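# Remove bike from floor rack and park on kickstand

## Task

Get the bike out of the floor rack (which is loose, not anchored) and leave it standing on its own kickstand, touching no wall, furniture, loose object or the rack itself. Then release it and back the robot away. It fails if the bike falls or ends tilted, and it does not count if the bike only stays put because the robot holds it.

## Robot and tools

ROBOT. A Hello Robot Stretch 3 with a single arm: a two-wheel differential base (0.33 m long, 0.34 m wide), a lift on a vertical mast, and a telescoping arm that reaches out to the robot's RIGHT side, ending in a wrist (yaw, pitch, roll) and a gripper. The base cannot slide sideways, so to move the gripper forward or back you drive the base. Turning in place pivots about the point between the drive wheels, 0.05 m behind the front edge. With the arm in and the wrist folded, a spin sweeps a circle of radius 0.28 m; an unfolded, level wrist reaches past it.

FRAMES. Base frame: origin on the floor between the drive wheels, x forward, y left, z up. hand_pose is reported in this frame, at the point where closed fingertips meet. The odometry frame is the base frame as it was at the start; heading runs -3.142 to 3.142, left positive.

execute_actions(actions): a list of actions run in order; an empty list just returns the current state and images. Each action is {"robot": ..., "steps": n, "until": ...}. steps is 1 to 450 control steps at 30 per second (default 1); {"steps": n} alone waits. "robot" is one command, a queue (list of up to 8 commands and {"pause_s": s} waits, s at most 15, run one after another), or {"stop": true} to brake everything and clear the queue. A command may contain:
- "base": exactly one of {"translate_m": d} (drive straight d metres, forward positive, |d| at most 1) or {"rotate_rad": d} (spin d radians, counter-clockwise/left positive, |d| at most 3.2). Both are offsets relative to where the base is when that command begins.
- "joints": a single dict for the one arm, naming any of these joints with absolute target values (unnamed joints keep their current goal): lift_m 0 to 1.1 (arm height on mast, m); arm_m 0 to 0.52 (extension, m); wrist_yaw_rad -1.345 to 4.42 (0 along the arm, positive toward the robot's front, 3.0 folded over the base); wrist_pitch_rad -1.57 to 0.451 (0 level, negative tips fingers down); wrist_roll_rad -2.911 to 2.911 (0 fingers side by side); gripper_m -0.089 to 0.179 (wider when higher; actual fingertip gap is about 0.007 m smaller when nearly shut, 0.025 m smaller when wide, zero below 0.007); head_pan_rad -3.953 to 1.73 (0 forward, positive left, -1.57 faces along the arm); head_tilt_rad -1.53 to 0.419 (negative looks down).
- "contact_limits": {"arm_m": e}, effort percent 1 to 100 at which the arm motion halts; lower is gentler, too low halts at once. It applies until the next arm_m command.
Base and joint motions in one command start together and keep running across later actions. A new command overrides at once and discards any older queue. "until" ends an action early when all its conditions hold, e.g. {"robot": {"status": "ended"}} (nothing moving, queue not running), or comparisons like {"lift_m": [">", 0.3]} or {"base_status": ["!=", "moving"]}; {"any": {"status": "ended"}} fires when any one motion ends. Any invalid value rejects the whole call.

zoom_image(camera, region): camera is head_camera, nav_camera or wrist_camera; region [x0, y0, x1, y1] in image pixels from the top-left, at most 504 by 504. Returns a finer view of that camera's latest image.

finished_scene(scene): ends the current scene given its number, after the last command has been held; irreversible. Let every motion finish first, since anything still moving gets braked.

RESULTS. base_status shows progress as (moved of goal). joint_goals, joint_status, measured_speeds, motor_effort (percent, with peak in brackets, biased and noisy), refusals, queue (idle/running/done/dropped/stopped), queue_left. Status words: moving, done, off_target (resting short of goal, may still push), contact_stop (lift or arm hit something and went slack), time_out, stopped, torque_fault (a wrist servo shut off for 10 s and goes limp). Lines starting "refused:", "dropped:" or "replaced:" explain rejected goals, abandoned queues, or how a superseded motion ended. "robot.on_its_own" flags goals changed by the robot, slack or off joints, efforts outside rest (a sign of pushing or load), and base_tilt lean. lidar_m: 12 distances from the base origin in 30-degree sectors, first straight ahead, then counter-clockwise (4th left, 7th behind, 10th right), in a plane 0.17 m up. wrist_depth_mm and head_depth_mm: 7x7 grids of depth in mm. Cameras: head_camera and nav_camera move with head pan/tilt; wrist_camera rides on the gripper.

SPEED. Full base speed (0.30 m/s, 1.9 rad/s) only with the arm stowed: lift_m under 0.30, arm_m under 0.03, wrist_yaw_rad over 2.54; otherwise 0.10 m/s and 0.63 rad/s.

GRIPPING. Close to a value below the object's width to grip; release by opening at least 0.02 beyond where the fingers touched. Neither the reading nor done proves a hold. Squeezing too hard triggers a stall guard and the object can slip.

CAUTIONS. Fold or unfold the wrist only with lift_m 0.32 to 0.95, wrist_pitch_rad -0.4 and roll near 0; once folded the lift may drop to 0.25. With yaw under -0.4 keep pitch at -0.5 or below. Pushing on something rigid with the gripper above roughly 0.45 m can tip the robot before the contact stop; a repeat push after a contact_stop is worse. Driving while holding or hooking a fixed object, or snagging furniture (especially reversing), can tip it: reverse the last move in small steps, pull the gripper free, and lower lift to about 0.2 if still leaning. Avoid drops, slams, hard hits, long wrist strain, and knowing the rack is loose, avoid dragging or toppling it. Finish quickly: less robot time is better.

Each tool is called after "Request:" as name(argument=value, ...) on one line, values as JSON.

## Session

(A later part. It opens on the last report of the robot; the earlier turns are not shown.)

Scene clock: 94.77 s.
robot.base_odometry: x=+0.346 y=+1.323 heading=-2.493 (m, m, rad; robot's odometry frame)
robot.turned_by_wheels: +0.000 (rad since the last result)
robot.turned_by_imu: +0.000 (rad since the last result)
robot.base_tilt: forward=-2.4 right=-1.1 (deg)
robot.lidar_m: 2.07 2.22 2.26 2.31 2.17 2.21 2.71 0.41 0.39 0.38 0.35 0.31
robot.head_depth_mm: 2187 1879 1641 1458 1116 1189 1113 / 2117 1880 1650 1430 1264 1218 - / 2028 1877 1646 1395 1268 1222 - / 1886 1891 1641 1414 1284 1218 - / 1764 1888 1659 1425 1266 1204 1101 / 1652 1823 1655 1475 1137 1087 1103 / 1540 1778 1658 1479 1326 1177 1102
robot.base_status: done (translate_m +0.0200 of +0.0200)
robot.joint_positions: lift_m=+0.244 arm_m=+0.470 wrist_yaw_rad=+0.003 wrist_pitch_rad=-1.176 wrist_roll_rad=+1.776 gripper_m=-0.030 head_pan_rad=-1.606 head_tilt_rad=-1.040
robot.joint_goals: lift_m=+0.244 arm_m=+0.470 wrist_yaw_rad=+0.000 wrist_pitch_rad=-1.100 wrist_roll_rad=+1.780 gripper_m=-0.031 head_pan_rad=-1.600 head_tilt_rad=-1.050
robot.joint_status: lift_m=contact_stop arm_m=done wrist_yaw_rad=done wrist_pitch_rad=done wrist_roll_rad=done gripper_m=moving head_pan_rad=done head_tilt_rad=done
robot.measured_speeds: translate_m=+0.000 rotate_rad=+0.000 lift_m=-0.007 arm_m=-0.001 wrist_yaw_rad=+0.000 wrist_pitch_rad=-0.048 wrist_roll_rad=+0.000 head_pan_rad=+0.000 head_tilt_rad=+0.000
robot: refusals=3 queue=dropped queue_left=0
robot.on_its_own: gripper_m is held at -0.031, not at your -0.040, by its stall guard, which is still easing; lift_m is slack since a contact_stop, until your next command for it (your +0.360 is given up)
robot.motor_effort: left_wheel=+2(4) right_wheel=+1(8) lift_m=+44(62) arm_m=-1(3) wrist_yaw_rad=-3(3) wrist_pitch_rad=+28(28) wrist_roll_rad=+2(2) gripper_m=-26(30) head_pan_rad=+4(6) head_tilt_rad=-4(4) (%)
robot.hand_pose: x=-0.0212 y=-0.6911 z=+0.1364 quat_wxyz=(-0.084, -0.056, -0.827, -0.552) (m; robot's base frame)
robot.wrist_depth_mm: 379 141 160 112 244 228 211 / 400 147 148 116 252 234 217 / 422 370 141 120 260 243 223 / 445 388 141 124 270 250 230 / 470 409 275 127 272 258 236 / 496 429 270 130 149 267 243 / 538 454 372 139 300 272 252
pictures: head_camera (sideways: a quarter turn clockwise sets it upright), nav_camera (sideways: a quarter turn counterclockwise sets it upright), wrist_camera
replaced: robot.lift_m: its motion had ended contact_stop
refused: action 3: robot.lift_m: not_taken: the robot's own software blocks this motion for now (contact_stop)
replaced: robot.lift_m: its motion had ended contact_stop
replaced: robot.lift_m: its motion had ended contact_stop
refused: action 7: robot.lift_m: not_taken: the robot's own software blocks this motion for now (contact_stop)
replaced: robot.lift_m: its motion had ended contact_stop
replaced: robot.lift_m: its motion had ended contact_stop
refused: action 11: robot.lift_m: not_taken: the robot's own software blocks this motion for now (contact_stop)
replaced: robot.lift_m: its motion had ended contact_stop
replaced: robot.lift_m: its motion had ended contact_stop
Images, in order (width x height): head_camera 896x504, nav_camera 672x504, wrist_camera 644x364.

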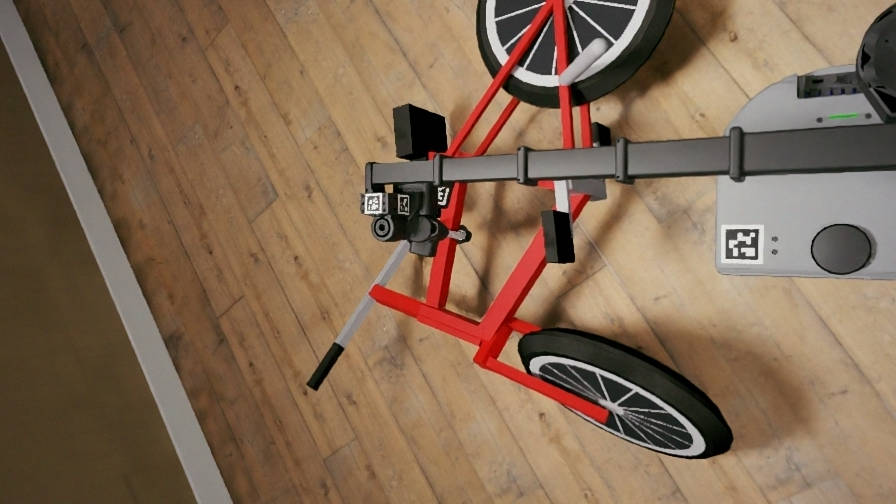

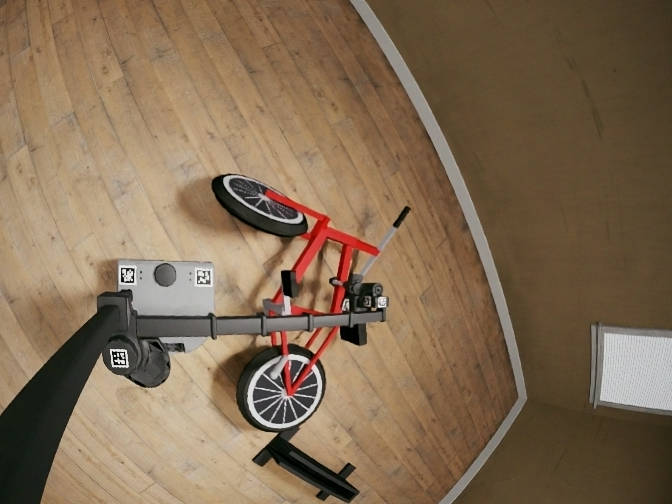

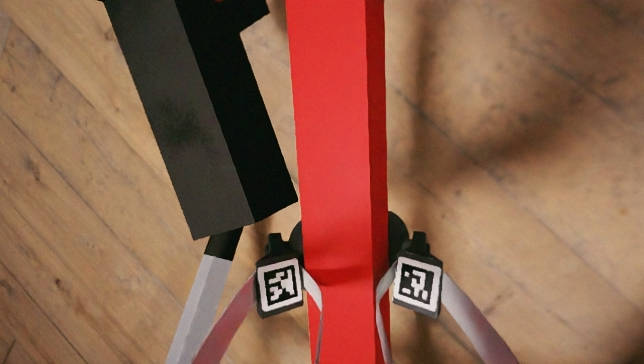

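Request:
execute_actions(actions=[{"robot":{"joints":{"lift_m":0.242,"gripper_m":-0.045,"wrist_pitch_rad":-0.55,"arm_m":0.36},"contact_limits":{"arm_m":42}},"steps":50,"until":{"robot":{"status":"ended"}}},{"robot":{"joints":{"lift_m":0.30,"arm_m":0.31},"contact_limits":{"arm_m":42}},"steps":30,"until":{"robot":{"status":"ended"}}}])

Scene clock: 99.13 s.
robot.base_odometry: x=+0.346 y=+1.323 heading=-2.494 (m, m, rad; robot's odometry frame)
robot.turned_by_wheels: +0.000 (rad since the last result)
robot.turned_by_imu: -0.016 (rad since the last result)
robot.base_tilt: forward=-2.4 right=-1.1 (deg)
robot.lidar_m: 2.04 2.21 2.24 2.31 2.17 2.20 2.73 0.49 0.38 0.17 0.16 1.61
robot.head_depth_mm: 2174 1877 1646 1443 1131 1202 1112 / 2140 1878 1646 1413 1305 1216 - / 2061 1882 1655 1224 1215 1225 - / 1912 1902 1653 1445 1283 1201 - / 1776 1900 1648 1423 1129 1059 1088 / 1652 1835 1649 1475 1237 1121 1106 / 1545 1784 1652 1474 1326 1206 1102
robot.base_status: done (translate_m +0.0200 of +0.0200)
robot.joint_positions: lift_m=+0.224 arm_m=+0.312 wrist_yaw_rad=-0.013 wrist_pitch_rad=-0.586 wrist_roll_rad=+1.758 gripper_m=-0.035 head_pan_rad=-1.606 head_tilt_rad=-1.040
robot.joint_goals: lift_m=+0.224 arm_m=+0.310 wrist_yaw_rad=+0.000 wrist_pitch_rad=-0.550 wrist_roll_rad=+1.780 gripper_m=-0.036 head_pan_rad=-1.600 head_tilt_rad=-1.050
robot.joint_status: lift_m=contact_stop arm_m=moving wrist_yaw_rad=done wrist_pitch_rad=moving wrist_roll_rad=done gripper_m=moving head_pan_rad=done head_tilt_rad=done
robot.measured_speeds: translate_m=+0.000 rotate_rad=+0.001 lift_m=-0.010 arm_m=-0.018 wrist_yaw_rad=+0.020 wrist_pitch_rad=-0.120 wrist_roll_rad=+0.000 head_pan_rad=+0.000 head_tilt_rad=+0.000
robot: refusals=3 queue=running queue_left=0
robot.on_its_own: gripper_m is held at -0.036, not at your -0.045, by its stall guard, which is still easing; lift_m is slack since a contact_stop, until your next command for it (your +0.300 is given up)
robot.motor_effort: left_wheel=-4(16) right_wheel=+14(24) lift_m=+43(61) arm_m=-17(20) wrist_yaw_rad=+11(20) wrist_pitch_rad=+15(74) wrist_roll_rad=+9(9) gripper_m=-26(96) head_pan_rad=+4(3) head_tilt_rad=-4(3) (%)
robot.contact_limits: arm_m 42 (drawing in: default 26, maximum 42; extending or still: default 36, maximum 59)
robot.hand_pose: x=-0.0240 y=-0.6570 z=+0.2006 quat_wxyz=(-0.091, -0.033, -0.953, -0.288) (m; robot's base frame)
robot.wrist_depth_mm: 146 160 122 129 305 244 201 / - 173 160 126 321 252 208 / - - 158 123 337 263 214 / - - 158 125 356 272 222 / - - 727 128 352 285 230 / - - - 130 338 297 237 / 950 - - 138 383 300 247
pictures: head_camera (sideways: a quarter turn clockwise sets it upright), nav_camera (sideways: a quarter turn counterclockwise sets it upright), wrist_camera
replaced: robot.lift_m: its motion had ended contact_stop
Images, in order (width x height): head_camera 896x504, nav_camera 672x504, wrist_camera 644x364.

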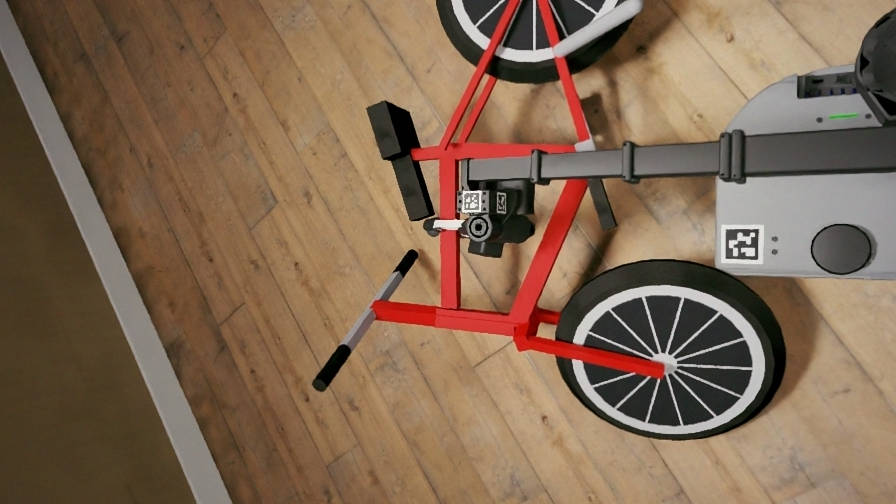

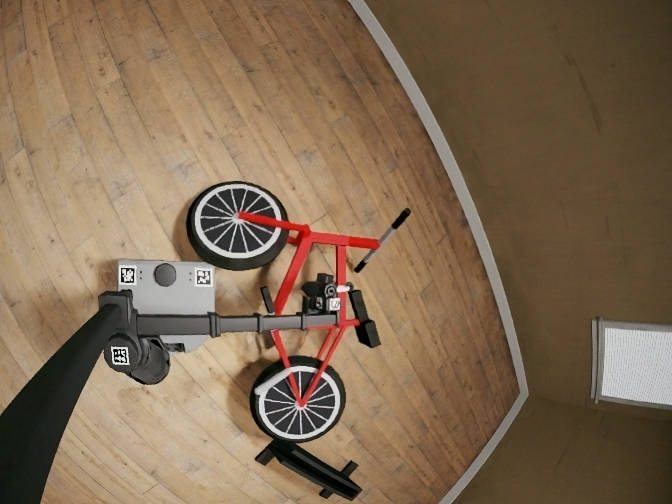

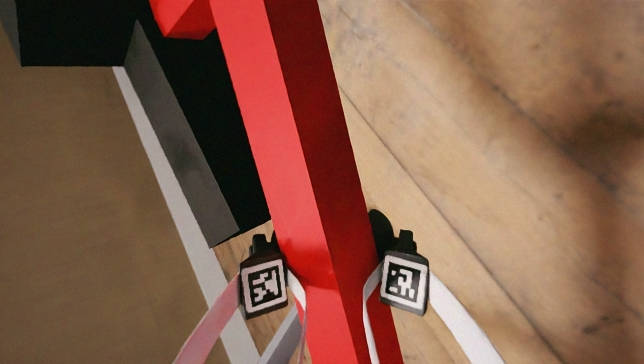

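Request:
execute_actions(actions=[{"robot":[{"joints":{"lift_m":0.2,"wrist_pitch_rad":-0.75}},{"joints":{"gripper_m":0.09}}],"steps":90,"until":{"robot":{"status":"ended"}}},{"robot":{"joints":{"gripper_m":0.09}},"steps":40},{"robot":[{"joints":{"lift_m":0.5,"arm_m":0.27}},{"base":{"translate_m":-0.1},"joints":{"wrist_pitch_rad":-1.0,"wrist_roll_rad":0,"wrist_yaw_rad":0}},{"base":{"rotate_rad":0.34},"joints":{"arm_m":0.36}}],"steps":400,"until":{"robot":{"status":"ended"}}}])

Scene clock: 109.40 s.
robot.base_odometry: x=+0.426 y=+1.383 heading=-2.153 (m, m, rad; robot's odometry frame)
robot.turned_by_wheels: +0.340 (rad since the last result)
robot.turned_by_imu: +0.341 (rad since the last result)
robot.base_tilt: forward=-2.4 right=-1.2 (deg)
robot.lidar_m: 2.30 2.29 2.47 2.12 2.12 2.41 0.47 0.40 0.34 0.23 0.22 1.87
robot.head_depth_mm: 1857 1891 1651 1442 1110 1154 1103 / 1791 1874 1656 1211 1322 - - / 1745 1879 1711 1423 1300 1227 - / 1685 1868 1657 1427 1263 1215 - / 1629 1824 1651 1468 1156 1095 1100 / 1586 1808 1651 1482 1245 1155 1106 / 1546 1776 1649 1482 1323 1205 1107
robot.base_status: done (rotate_rad +0.3399 of +0.3400)
robot.joint_positions: lift_m=+0.500 arm_m=+0.360 wrist_yaw_rad=+0.001 wrist_pitch_rad=-1.003 wrist_roll_rad=+0.006 gripper_m=+0.090 head_pan_rad=-1.606 head_tilt_rad=-1.040
robot.joint_goals: lift_m=+0.500 arm_m=+0.360 wrist_yaw_rad=+0.000 wrist_pitch_rad=-1.000 wrist_roll_rad=+0.000 gripper_m=+0.090 head_pan_rad=-1.600 head_tilt_rad=-1.050
robot.joint_status: lift_m=done arm_m=done wrist_yaw_rad=done wrist_pitch_rad=done wrist_roll_rad=done gripper_m=done head_pan_rad=done head_tilt_rad=done
robot.measured_speeds: translate_m=+0.000 rotate_rad=+0.000 lift_m=+0.000 arm_m=+0.000 wrist_yaw_rad=+0.000 wrist_pitch_rad=+0.000 wrist_roll_rad=+0.000 head_pan_rad=+0.000 head_tilt_rad=+0.000
robot: refusals=3 queue=done queue_left=0
robot.motor_effort: left_wheel=-2(8) right_wheel=+2(14) lift_m=+33(50) arm_m=+5(22) wrist_yaw_rad=-1(13) wrist_pitch_rad=+0(36) wrist_roll_rad=-3(8) gripper_m=+0(80) head_pan_rad=+4(4) head_tilt_rad=-4(3) (%)
robot.hand_pose: x=-0.0215 y=-0.6221 z=+0.4096 quat_wxyz=(+0.618, +0.339, -0.621, -0.341) (m; robot's base frame)
robot.wrist_depth_mm: 806 806 774 813 805 816 801 / 744 739 726 737 735 738 737 / 683 684 678 674 677 685 688 / 629 639 629 620 634 643 629 / 587 592 603 578 609 353 334 / 551 551 370 537 361 545 547 / 520 520 382 524 525 514 516
pictures: head_camera (sideways: a quarter turn clockwise sets it upright), nav_camera (sideways: a quarter turn counterclockwise sets it upright), wrist_camera
replaced: robot.wrist_pitch_rad: its motion had ended off_target
dropped: robot: command 0 of its queue: lift_m: contact_stop; wrist_pitch_rad: off_target
Images, in order (width x height): head_camera 896x504, nav_camera 672x504, wrist_camera 644x364.

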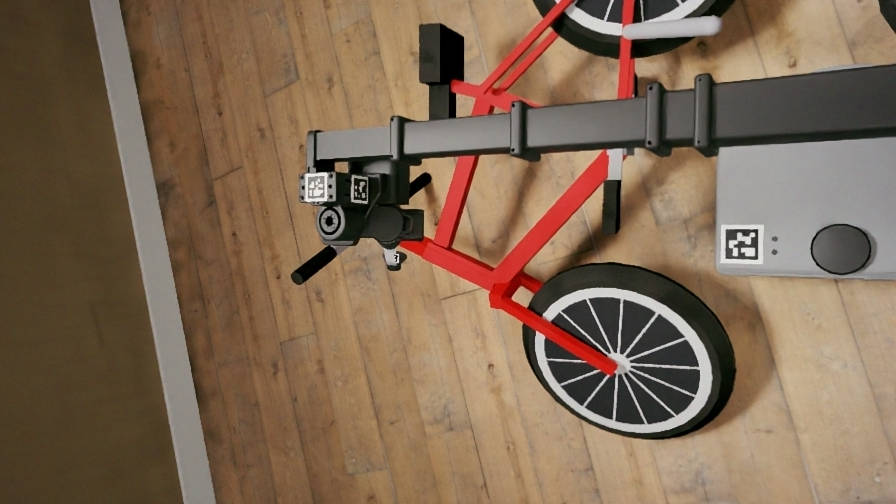

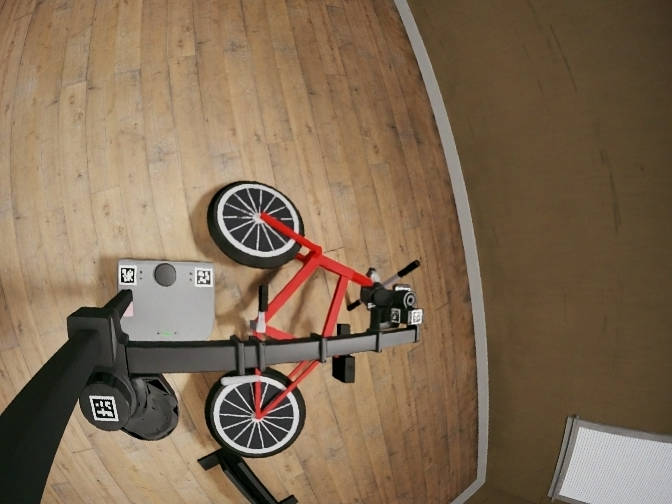

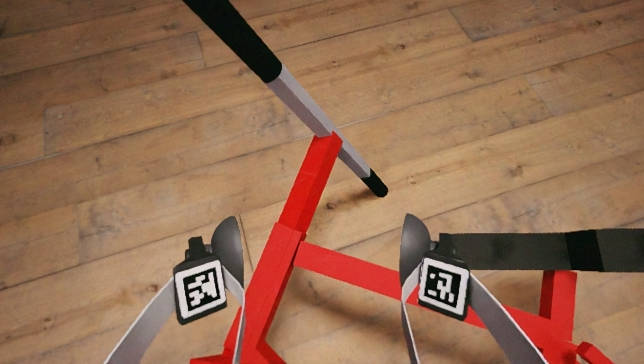

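Request:
execute_actions(actions=[{"robot":[{"joints":{"lift_m":0.43,"arm_m":0.465,"wrist_roll_rad":0.3},"base":{"translate_m":0.01}}],"steps":400,"until":{"robot":{"status":"ended"}}}])

Scene clock: 111.43 s.
robot.base_odometry: x=+0.420 y=+1.375 heading=-2.153 (m, m, rad; robot's odometry frame)
robot.turned_by_wheels: +0.000 (rad since the last result)
robot.turned_by_imu: +0.000 (rad since the last result)
robot.base_tilt: forward=-2.3 right=-1.3 (deg)
robot.lidar_m: 2.29 2.28 2.47 2.12 2.12 2.41 0.47 0.41 0.34 0.22 0.21 1.87
robot.head_depth_mm: 1859 1876 1645 1439 1140 1158 1116 / 1803 1881 1641 1217 1300 1217 - / 1741 1890 - 1426 1302 1220 - / 1671 1858 1671 1415 1264 1218 - / 1618 1835 1655 1465 1160 1094 1105 / 1577 1822 1646 1472 1255 1159 1104 / 1541 1792 1659 1474 1330 1203 1104
robot.base_status: done (translate_m +0.0100 of +0.0100)
robot.joint_positions: lift_m=+0.430 arm_m=+0.465 wrist_yaw_rad=+0.001 wrist_pitch_rad=-1.003 wrist_roll_rad=+0.294 gripper_m=+0.090 head_pan_rad=-1.606 head_tilt_rad=-1.040
robot.joint_goals: lift_m=+0.430 arm_m=+0.465 wrist_yaw_rad=+0.000 wrist_pitch_rad=-1.000 wrist_roll_rad=+0.300 gripper_m=+0.090 head_pan_rad=-1.600 head_tilt_rad=-1.050
robot.joint_status: lift_m=done arm_m=done wrist_yaw_rad=done wrist_pitch_rad=done wrist_roll_rad=done gripper_m=done head_pan_rad=done head_tilt_rad=done
robot.measured_speeds: translate_m=+0.000 rotate_rad=+0.000 lift_m=+0.000 arm_m=+0.000 wrist_yaw_rad=+0.000 wrist_pitch_rad=+0.000 wrist_roll_rad=+0.000 head_pan_rad=+0.000 head_tilt_rad=+0.000
robot: refusals=3 queue=done queue_left=0
robot.motor_effort: left_wheel=-2(4) right_wheel=+4(8) lift_m=+27(33) arm_m=+5(6) wrist_yaw_rad=-1(1) wrist_pitch_rad=+1(1) wrist_roll_rad=+2(2) gripper_m=+0(1) head_pan_rad=+5(3) head_tilt_rad=-4(4) (%)
robot.hand_pose: x=-0.0215 y=-0.7269 z=+0.3398 quat_wxyz=(+0.523, +0.287, -0.704, -0.386) (m; robot's base frame)
robot.wrist_depth_mm: 805 774 738 698 656 619 594 / 130 149 683 635 612 579 551 / 697 629 194 591 567 538 514 / 641 618 579 308 529 504 489 / 599 564 552 514 500 473 460 / 550 536 504 482 472 456 238 / 518 505 482 279 285 426 251
pictures: head_camera (sideways: a quarter turn clockwise sets it upright), nav_camera (sideways: a quarter turn counterclockwise sets it upright), wrist_camera
Images, in order (width x height): head_camera 896x504, nav_camera 672x504, wrist_camera 644x364.

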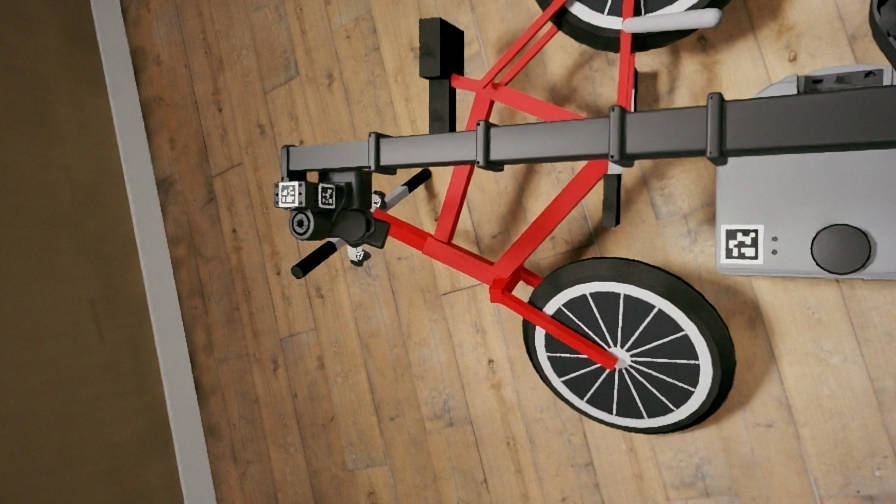

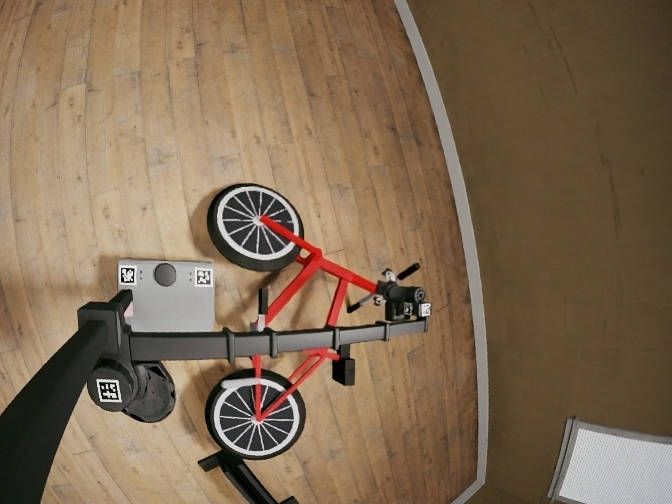

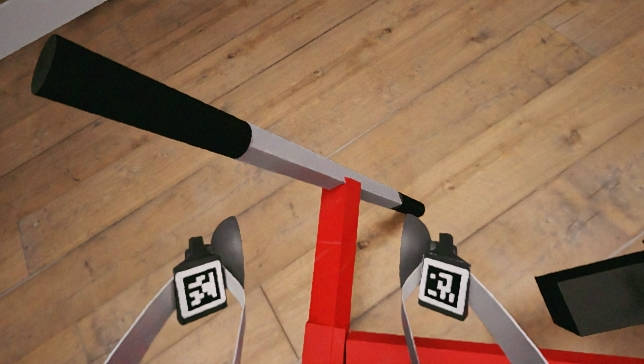

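Request:
execute_actions(actions=[{"robot":[{"joints":{"lift_m":0.325,"arm_m":0.52}},{"joints":{"gripper_m":-0.045}},{"joints":{"lift_m":0.40,"arm_m":0.49,"wrist_pitch_rad":-0.95},"contact_limits":{"arm_m":42}}],"steps":400,"until":{"robot":{"status":"ended"}}}])

Scene clock: 116.60 s.
robot.base_odometry: x=+0.420 y=+1.375 heading=-2.153 (m, m, rad; robot's odometry frame)
robot.turned_by_wheels: +0.000 (rad since the last result)
robot.turned_by_imu: +0.000 (rad since the last result)
robot.base_tilt: forward=-2.4 right=-1.3 (deg)
robot.lidar_m: 2.29 2.29 2.47 2.12 2.12 2.42 0.52 0.41 0.35 0.25 0.21 1.87
robot.head_depth_mm: 1856 1898 1646 1434 1113 1171 1112 / 1795 1892 1655 1242 1301 1215 - / 1723 1879 1750 1418 1283 1224 - / 1675 1870 1641 1405 1267 1218 - / 1631 1832 1652 1465 1149 1084 1106 / 1581 1814 1658 1471 1249 1150 1105 / 1537 1792 1658 1470 1322 1206 1108
robot.base_status: done (translate_m +0.0100 of +0.0100)
robot.joint_positions: lift_m=+0.400 arm_m=+0.490 wrist_yaw_rad=-0.002 wrist_pitch_rad=-0.962 wrist_roll_rad=+0.294 gripper_m=-0.044 head_pan_rad=-1.606 head_tilt_rad=-1.040
robot.joint_goals: lift_m=+0.400 arm_m=+0.490 wrist_yaw_rad=+0.000 wrist_pitch_rad=-0.950 wrist_roll_rad=+0.300 gripper_m=-0.045 head_pan_rad=-1.600 head_tilt_rad=-1.050
robot.joint_status: lift_m=done arm_m=done wrist_yaw_rad=done wrist_pitch_rad=done wrist_roll_rad=done gripper_m=done head_pan_rad=done head_tilt_rad=done
robot.measured_speeds: translate_m=+0.000 rotate_rad=+0.000 lift_m=+0.000 arm_m=+0.000 wrist_yaw_rad=+0.000 wrist_pitch_rad=+0.000 wrist_roll_rad=+0.000 head_pan_rad=+0.000 head_tilt_rad=+0.000
robot: refusals=3 queue=done queue_left=0
robot.motor_effort: left_wheel=-3(16) right_wheel=+3(26) lift_m=+33(34) arm_m=-4(5) wrist_yaw_rad=+2(13) wrist_pitch_rad=+4(6) wrist_roll_rad=+2(2) gripper_m=-15(95) head_pan_rad=+3(5) head_tilt_rad=-4(3) (%)
robot.contact_limits: arm_m 42 (drawing in: default 26, maximum 42; extending or still: default 36, maximum 59)
robot.hand_pose: x=-0.0219 y=-0.7619 z=+0.3145 quat_wxyz=(+0.528, +0.275, -0.712, -0.373) (m; robot's base frame)
robot.wrist_depth_mm: 777 796 732 697 644 597 570 / 771 708 665 624 595 557 529 / 137 155 603 581 543 515 496 / 624 583 215 521 508 485 467 / 574 554 525 417 468 455 439 / 536 511 491 - 443 426 409 / 501 482 458 424 419 402 212
pictures: head_camera (sideways: a quarter turn clockwise sets it upright), nav_camera (sideways: a quarter turn counterclockwise sets it upright), wrist_camera
Images, in order (width x height): head_camera 896x504, nav_camera 672x504, wrist_camera 644x364.

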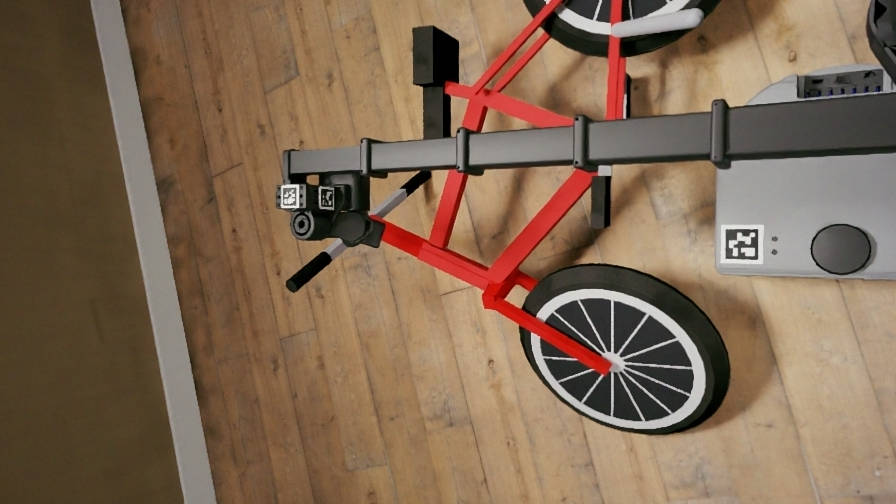

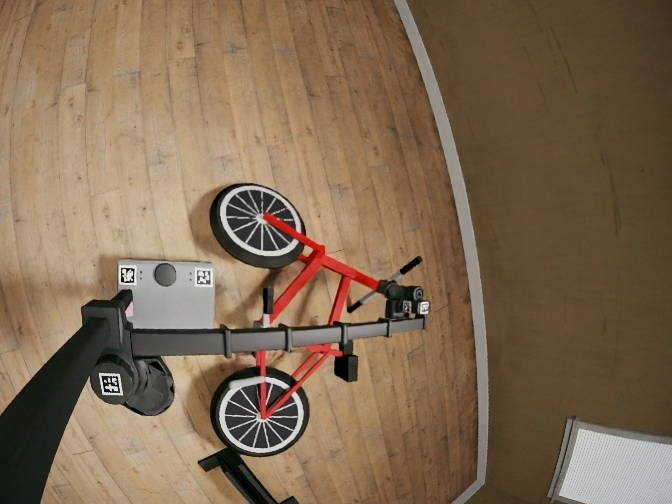

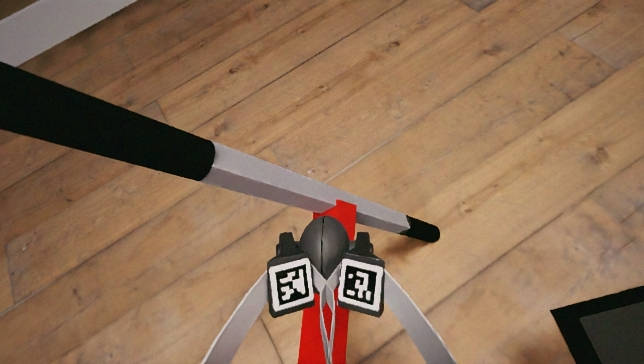

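Request:
execute_actions(actions=[{"robot":[{"joints":{"gripper_m":0.09,"arm_m":0.47,"wrist_pitch_rad":-1.0},"base":{"translate_m":0.01}},{"joints":{"lift_m":0.275}}],"steps":400,"until":{"robot":{"status":"ended"}}}])

Scene clock: 120.47 s.
robot.base_odometry: x=+0.415 y=+1.367 heading=-2.153 (m, m, rad; robot's odometry frame)
robot.turned_by_wheels: +0.000 (rad since the last result)
robot.turned_by_imu: +0.000 (rad since the last result)
robot.base_tilt: forward=-2.4 right=-1.3 (deg)
robot.lidar_m: 2.28 2.28 2.48 2.12 2.12 2.42 0.52 0.42 0.36 0.24 0.21 1.86
robot.head_depth_mm: 1870 1884 1654 1443 1115 1173 1115 / 1794 1892 1654 1250 1300 1214 - / 1742 1886 1679 1427 1267 1225 - / 1678 1854 1661 1412 1266 1218 - / 1627 1834 1648 1470 1155 1080 1103 / 1574 1812 1660 1480 1262 1157 1104 / 1532 1789 1661 1468 1327 1201 1106
robot.base_status: done (translate_m +0.0100 of +0.0100)
robot.joint_positions: lift_m=+0.275 arm_m=+0.470 wrist_yaw_rad=-0.002 wrist_pitch_rad=-1.003 wrist_roll_rad=+0.294 gripper_m=+0.090 head_pan_rad=-1.606 head_tilt_rad=-1.040
robot.joint_goals: lift_m=+0.275 arm_m=+0.470 wrist_yaw_rad=+0.000 wrist_pitch_rad=-1.000 wrist_roll_rad=+0.300 gripper_m=+0.090 head_pan_rad=-1.600 head_tilt_rad=-1.050
robot.joint_status: lift_m=done arm_m=done wrist_yaw_rad=done wrist_pitch_rad=done wrist_roll_rad=done gripper_m=done head_pan_rad=done head_tilt_rad=done
robot.measured_speeds: translate_m=+0.000 rotate_rad=+0.000 lift_m=+0.000 arm_m=+0.000 wrist_yaw_rad=+0.000 wrist_pitch_rad=+0.000 wrist_roll_rad=+0.000 head_pan_rad=+0.000 head_tilt_rad=+0.000
robot: refusals=3 queue=done queue_left=0
robot.motor_effort: left_wheel=-2(4) right_wheel=+3(8) lift_m=+27(33) arm_m=-4(3) wrist_yaw_rad=+2(2) wrist_pitch_rad=+1(3) wrist_roll_rad=+2(2) gripper_m=+0(80) head_pan_rad=+4(3) head_tilt_rad=-3(3) (%)
robot.hand_pose: x=-0.0218 y=-0.7328 z=+0.1848 quat_wxyz=(+0.522, +0.286, -0.704, -0.387) (m; robot's base frame)
robot.wrist_depth_mm: 574 540 136 477 456 428 404 / 524 499 465 172 421 396 377 / 488 456 432 167 380 375 357 / 444 418 399 162 364 350 338 / 415 390 379 159 348 330 318 / 386 371 151 157 328 312 300 / 361 346 328 148 308 298 288
pictures: head_camera (sideways: a quarter turn clockwise sets it upright), nav_camera (sideways: a quarter turn counterclockwise sets it upright), wrist_camera
Images, in order (width x height): head_camera 896x504, nav_camera 672x504, wrist_camera 644x364.

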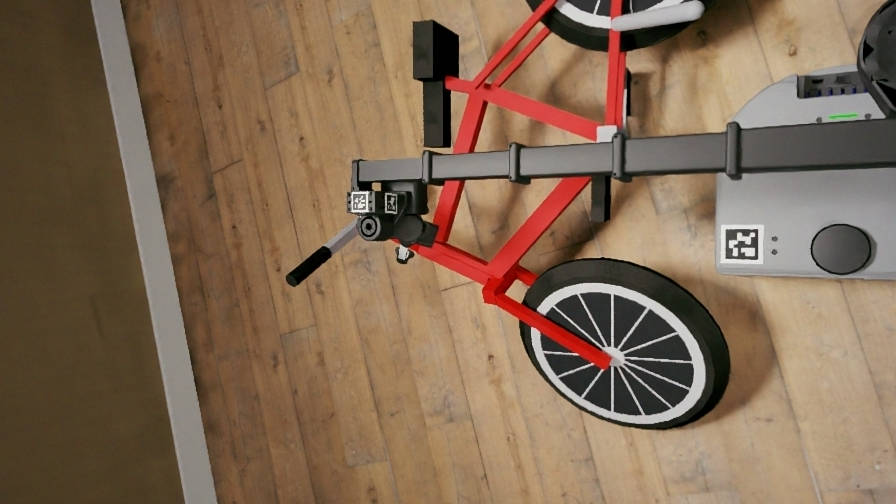

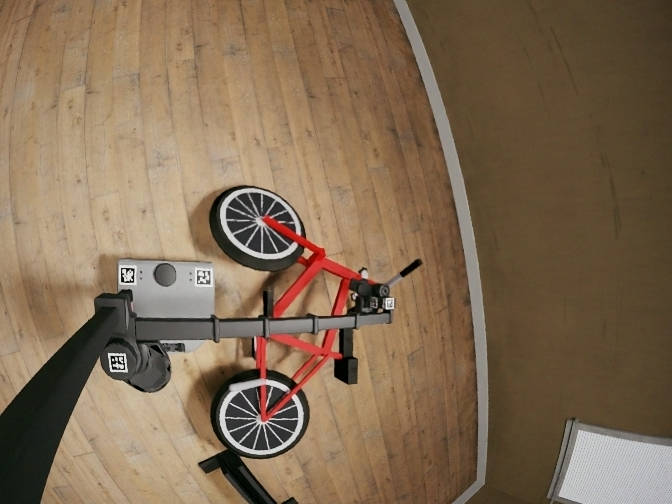

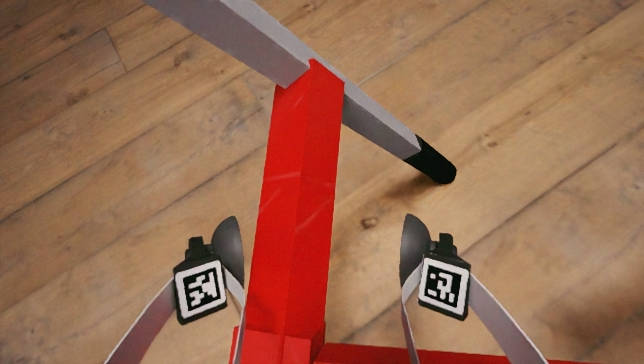

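Request:
execute_actions(actions=[{"robot":[{"joints":{"lift_m":0.25,"arm_m":0.51,"wrist_roll_rad":0.42},"base":{"translate_m":0.006}},{"joints":{"gripper_m":-0.05}},{"joints":{"lift_m":0.34,"arm_m":0.485,"wrist_pitch_rad":-0.95},"contact_limits":{"arm_m":42}}],"steps":400,"until":{"robot":{"status":"ended"}}}])

Scene clock: 125.07 s.
robot.base_odometry: x=+0.411 y=+1.362 heading=-2.154 (m, m, rad; robot's odometry frame)
robot.turned_by_wheels: +0.000 (rad since the last result)
robot.turned_by_imu: +0.000 (rad since the last result)
robot.base_tilt: forward=-2.4 right=-1.4 (deg)
robot.lidar_m: 2.27 2.27 2.47 2.12 2.12 2.42 0.59 0.42 0.33 0.20 0.21 1.86
robot.head_depth_mm: 1857 1874 1650 1427 1264 1167 1119 / 1792 1895 1649 1435 1286 1214 - / 1737 1878 1712 1429 1301 1218 - / 1671 1852 1658 1417 1210 1198 - / 1631 1841 1655 1469 1143 1091 1100 / 1577 1805 1650 1475 1232 1159 1104 / 1535 1788 1658 1470 1322 1202 1105
robot.base_status: done (translate_m +0.0060 of +0.0060)
robot.joint_positions: lift_m=+0.339 arm_m=+0.485 wrist_yaw_rad=-0.005 wrist_pitch_rad=-1.043 wrist_roll_rad=+0.421 gripper_m=-0.043 head_pan_rad=-1.606 head_tilt_rad=-1.040
robot.joint_goals: lift_m=+0.340 arm_m=+0.485 wrist_yaw_rad=+0.000 wrist_pitch_rad=-0.950 wrist_roll_rad=+0.420 gripper_m=-0.044 head_pan_rad=-1.600 head_tilt_rad=-1.050
robot.joint_status: lift_m=done arm_m=done wrist_yaw_rad=done wrist_pitch_rad=off_target wrist_roll_rad=done gripper_m=done head_pan_rad=done head_tilt_rad=done
robot.measured_speeds: translate_m=+0.000 rotate_rad=+0.000 lift_m=+0.000 arm_m=+0.000 wrist_yaw_rad=+0.000 wrist_pitch_rad=+0.000 wrist_roll_rad=+0.000 head_pan_rad=+0.000 head_tilt_rad=+0.000
robot: refusals=3 queue=dropped queue_left=0
robot.on_its_own: gripper_m is held at -0.044, not at your -0.050, by its stall guard, which is still easing; wrist_pitch_rad is at rest, and its effort (+33) is outside its rest range (-20 to +32)
robot.motor_effort: left_wheel=-6(13) right_wheel=+10(18) lift_m=+48(51) arm_m=-2(13) wrist_yaw_rad=+4(10) wrist_pitch_rad=+33(34) wrist_roll_rad=-1(0) gripper_m=-28(100) head_pan_rad=+4(5) head_tilt_rad=-4(4) (%)
robot.contact_limits: arm_m 42 (drawing in: default 26, maximum 42; extending or still: default 36, maximum 59)
robot.hand_pose: x=-0.0221 y=-0.7382 z=+0.2444 quat_wxyz=(+0.471, +0.269, -0.728, -0.420) (m; robot's base frame)
robot.wrist_depth_mm: - 63 543 529 485 459 430 / - 65 80 137 460 438 413 / 564 526 471 124 231 409 391 / 530 494 466 131 409 395 371 / 494 473 443 130 389 371 355 / 466 446 424 128 - 358 342 / 438 419 394 132 357 339 326
pictures: head_camera (sideways: a quarter turn clockwise sets it upright), nav_camera (sideways: a quarter turn counterclockwise sets it upright), wrist_camera
Images, in order (width x height): head_camera 896x504, nav_camera 672x504, wrist_camera 644x364.

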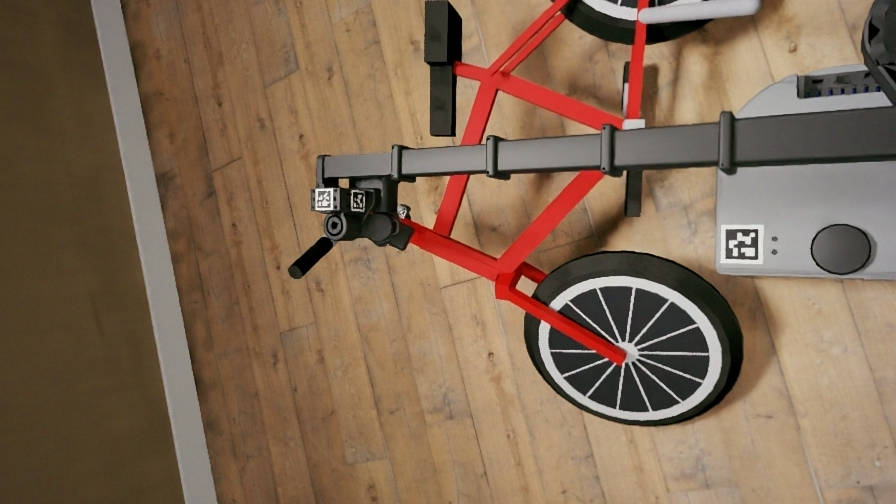

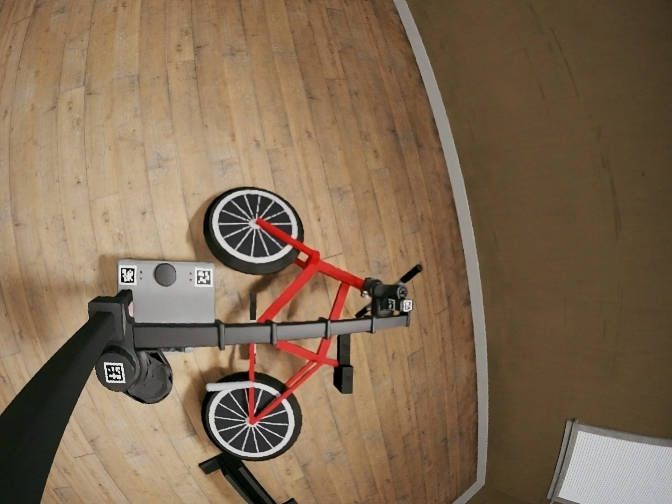

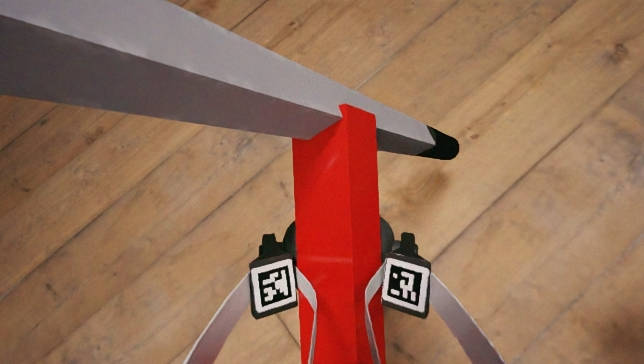

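Request:
execute_actions(actions=[{"robot":{"joints":{"lift_m":0.47,"arm_m":0.43,"wrist_pitch_rad":-0.8,"gripper_m":-0.04},"contact_limits":{"arm_m":42}},"steps":90,"until":{"robot":{"status":"ended"}}}])

Scene clock: 127.27 s.
robot.base_odometry: x=+0.411 y=+1.362 heading=-2.153 (m, m, rad; robot's odometry frame)
robot.turned_by_wheels: +0.000 (rad since the last result)
robot.turned_by_imu: +0.000 (rad since the last result)
robot.base_tilt: forward=-2.4 right=-1.3 (deg)
robot.lidar_m: 2.27 2.27 2.47 2.12 2.12 2.42 2.48 0.38 0.32 0.30 0.31 1.86
robot.head_depth_mm: 1854 1890 1651 1416 1123 1118 1105 / 1786 1878 1650 1086 1289 1207 - / 1733 1883 - 1448 1282 1220 - / 1680 1862 1644 1430 1286 1217 - / 1626 1835 1652 1471 1120 1154 1102 / 1571 1812 1660 1466 1184 1187 1105 / 1540 1783 1652 1477 1328 1202 1105
robot.base_status: done (translate_m +0.0060 of +0.0060)
robot.joint_positions: lift_m=+0.469 arm_m=+0.430 wrist_yaw_rad=+0.002 wrist_pitch_rad=-0.945 wrist_roll_rad=+0.432 gripper_m=-0.033 head_pan_rad=-1.606 head_tilt_rad=-1.040
robot.joint_goals: lift_m=+0.470 arm_m=+0.430 wrist_yaw_rad=+0.000 wrist_pitch_rad=-0.800 wrist_roll_rad=+0.420 gripper_m=-0.034 head_pan_rad=-1.600 head_tilt_rad=-1.050
robot.joint_status: lift_m=done arm_m=done wrist_yaw_rad=done wrist_pitch_rad=off_target wrist_roll_rad=done gripper_m=off_target head_pan_rad=done head_tilt_rad=done
robot.measured_speeds: translate_m=+0.000 rotate_rad=+0.000 lift_m=+0.000 arm_m=+0.000 wrist_yaw_rad=+0.000 wrist_pitch_rad=+0.000 wrist_roll_rad=+0.000 head_pan_rad=+0.000 head_tilt_rad=+0.000
robot: refusals=3 queue=dropped queue_left=0
robot.on_its_own: gripper_m is held at -0.034, not at your -0.040, by its stall guard, which is not easing now; wrist_pitch_rad is at rest, and its effort (+51) is outside its rest range (-20 to +32)
robot.motor_effort: left_wheel=+0(15) right_wheel=-1(24) lift_m=+55(55) arm_m=+4(3) wrist_yaw_rad=-1(15) wrist_pitch_rad=+51(62) wrist_roll_rad=-5(5) gripper_m=-25(32) head_pan_rad=+4(4) head_tilt_rad=-4(4) (%)
robot.contact_limits: arm_m 42 (drawing in: default 26, maximum 42; extending or still: default 36, maximum 59)
robot.hand_pose: x=-0.0214 y=-0.7052 z=+0.3859 quat_wxyz=(+0.481, +0.246, -0.749, -0.383) (m; robot's base frame)
robot.wrist_depth_mm: 798 900 849 785 705 656 604 / - 878 787 706 649 601 570 / - - 49 73 590 563 527 / - - - 115 569 531 494 / - - 619 124 522 505 467 / - 620 590 129 493 474 446 / 616 580 534 137 479 449 425
pictures: head_camera (sideways: a quarter turn clockwise sets it upright), nav_camera (sideways: a quarter turn counterclockwise sets it upright), wrist_camera
Images, in order (width x height): head_camera 896x504, nav_camera 672x504, wrist_camera 644x364.

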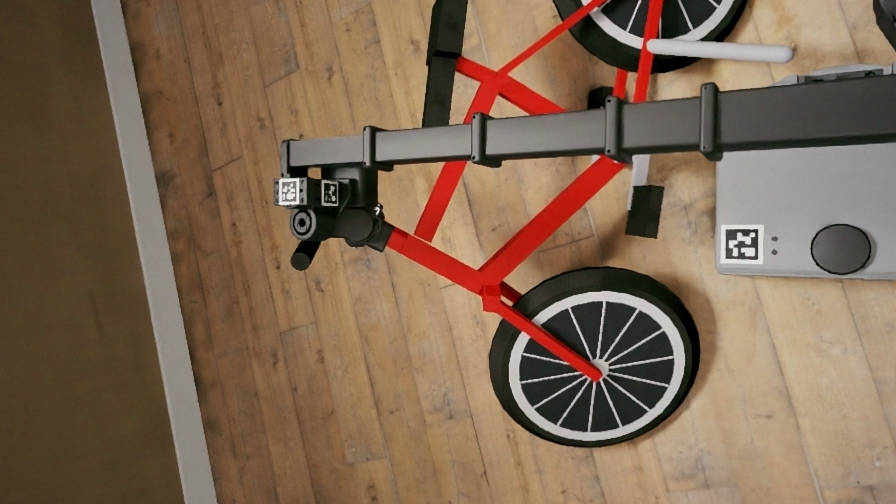

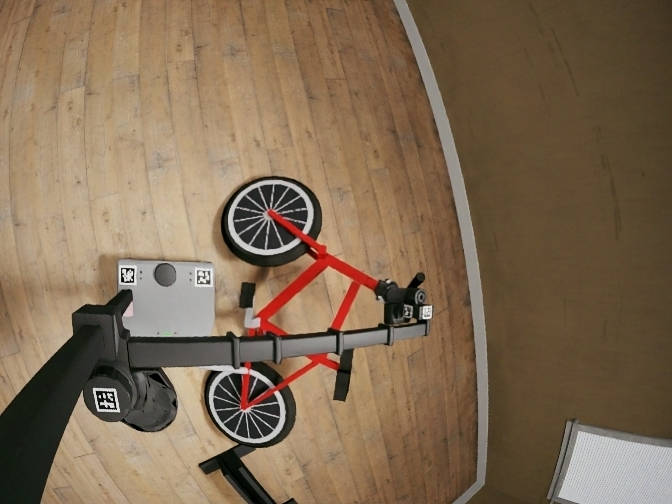

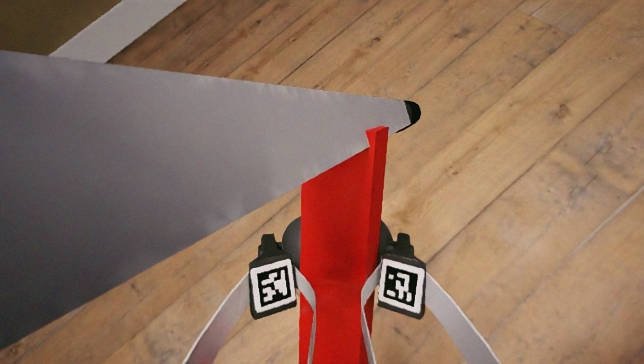

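Load near limit; pull in more while lifting.

Request:
execute_actions(actions=[{"robot":{"joints":{"lift_m":0.55,"arm_m":0.28,"wrist_pitch_rad":-0.55,"gripper_m":-0.045},"contact_limits":{"arm_m":42}},"steps":75,"until":{"robot":{"status":"ended"}}}])

Scene clock: 129.87 s.
robot.base_odometry: x=+0.411 y=+1.362 heading=-2.154 (m, m, rad; robot's odometry frame)
robot.turned_by_wheels: +0.000 (rad since the last result)
robot.turned_by_imu: -0.092 (rad since the last result)
robot.base_tilt: forward=-2.4 right=-1.0 (deg)
robot.lidar_m: 2.28 2.26 2.46 2.15 2.13 2.31 2.52 0.40 0.33 0.24 0.28 1.78
robot.head_depth_mm: 1978 1862 1636 1400 1296 1158 1117 / 1882 1875 1641 1391 1187 1197 - / 1806 1876 1646 - 1295 1196 - / 1718 1876 1634 1447 1073 1099 - / 1658 1840 1646 1465 1089 1130 1108 / 1592 1816 1652 1466 1141 1169 1103 / 1535 1774 1648 1467 1324 1203 1102
robot.base_status: done (translate_m +0.0060 of +0.0060)
robot.joint_positions: lift_m=+0.443 arm_m=+0.281 wrist_yaw_rad=-0.014 wrist_pitch_rad=-0.529 wrist_roll_rad=+0.420 gripper_m=-0.035 head_pan_rad=-1.606 head_tilt_rad=-1.042
robot.joint_goals: lift_m=+0.443 arm_m=+0.280 wrist_yaw_rad=+0.000 wrist_pitch_rad=-0.550 wrist_roll_rad=+0.420 gripper_m=-0.036 head_pan_rad=-1.600 head_tilt_rad=-1.050
robot.joint_status: lift_m=contact_stop arm_m=done wrist_yaw_rad=done wrist_pitch_rad=done wrist_roll_rad=done gripper_m=moving head_pan_rad=done head_tilt_rad=done
robot.measured_speeds: translate_m=-0.001 rotate_rad=+0.007 lift_m=-0.005 arm_m=+0.000 wrist_yaw_rad=+0.000 wrist_pitch_rad=+0.024 wrist_roll_rad=+0.000 head_pan_rad=+0.000 head_tilt_rad=+0.000
robot: refusals=3 queue=running queue_left=0
robot.on_its_own: gripper_m is held at -0.036, not at your -0.045, by its stall guard, which is still easing; lift_m is slack since a contact_stop, until your next command for it (your +0.550 is given up)
robot.motor_effort: left_wheel=+0(37) right_wheel=+12(33) lift_m=+37(58) arm_m=-13(22) wrist_yaw_rad=+12(30) wrist_pitch_rad=-9(81) wrist_roll_rad=+0(6) gripper_m=-23(77) head_pan_rad=+4(4) head_tilt_rad=-2(4) (%)
robot.contact_limits: arm_m 42 (drawing in: default 26, maximum 42; extending or still: default 36, maximum 59)
robot.hand_pose: x=-0.0245 y=-0.6350 z=+0.4318 quat_wxyz=(+0.524, +0.137, -0.811, -0.223) (m; robot's base frame)
robot.wrist_depth_mm: - 55 73 - - - 958 / 872 71 78 - - 910 792 / 942 - - 134 919 778 676 / 971 - - 135 749 662 592 / - - 888 133 649 590 529 / - 877 777 130 566 524 477 / 854 733 632 129 514 471 437
pictures: head_camera (sideways: a quarter turn clockwise sets it upright), nav_camera (sideways: a quarter turn counterclockwise sets it upright), wrist_camera
Images, in order (width x height): head_camera 896x504, nav_camera 672x504, wrist_camera 644x364.

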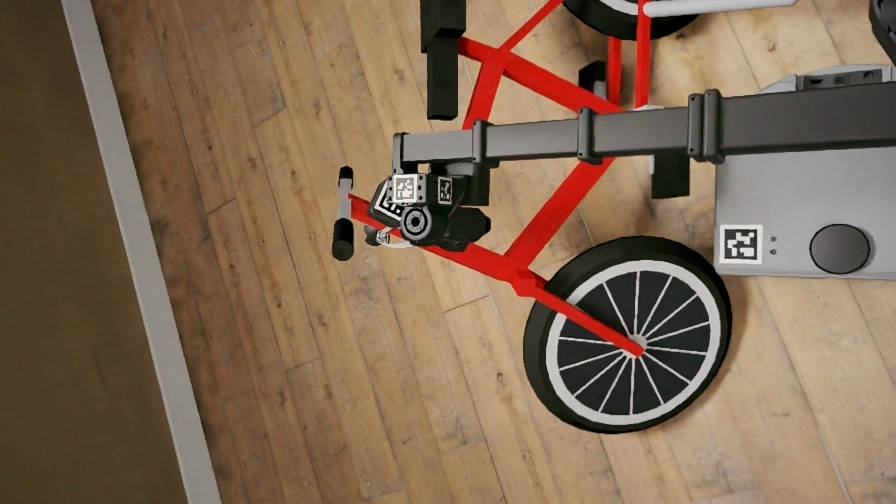

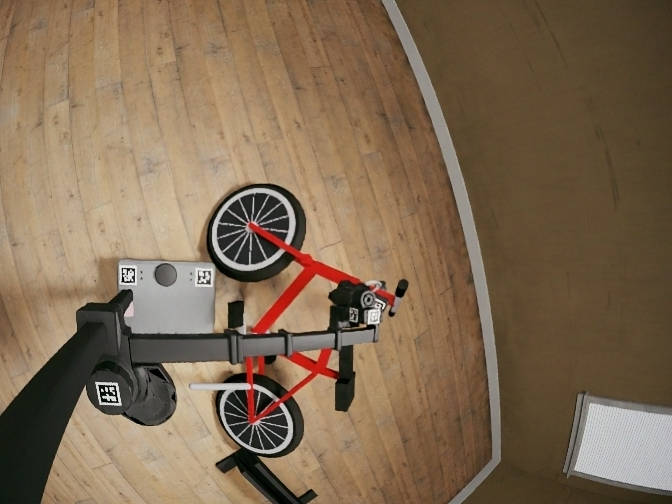

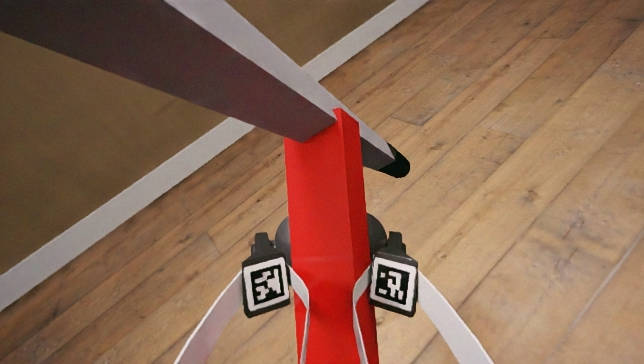

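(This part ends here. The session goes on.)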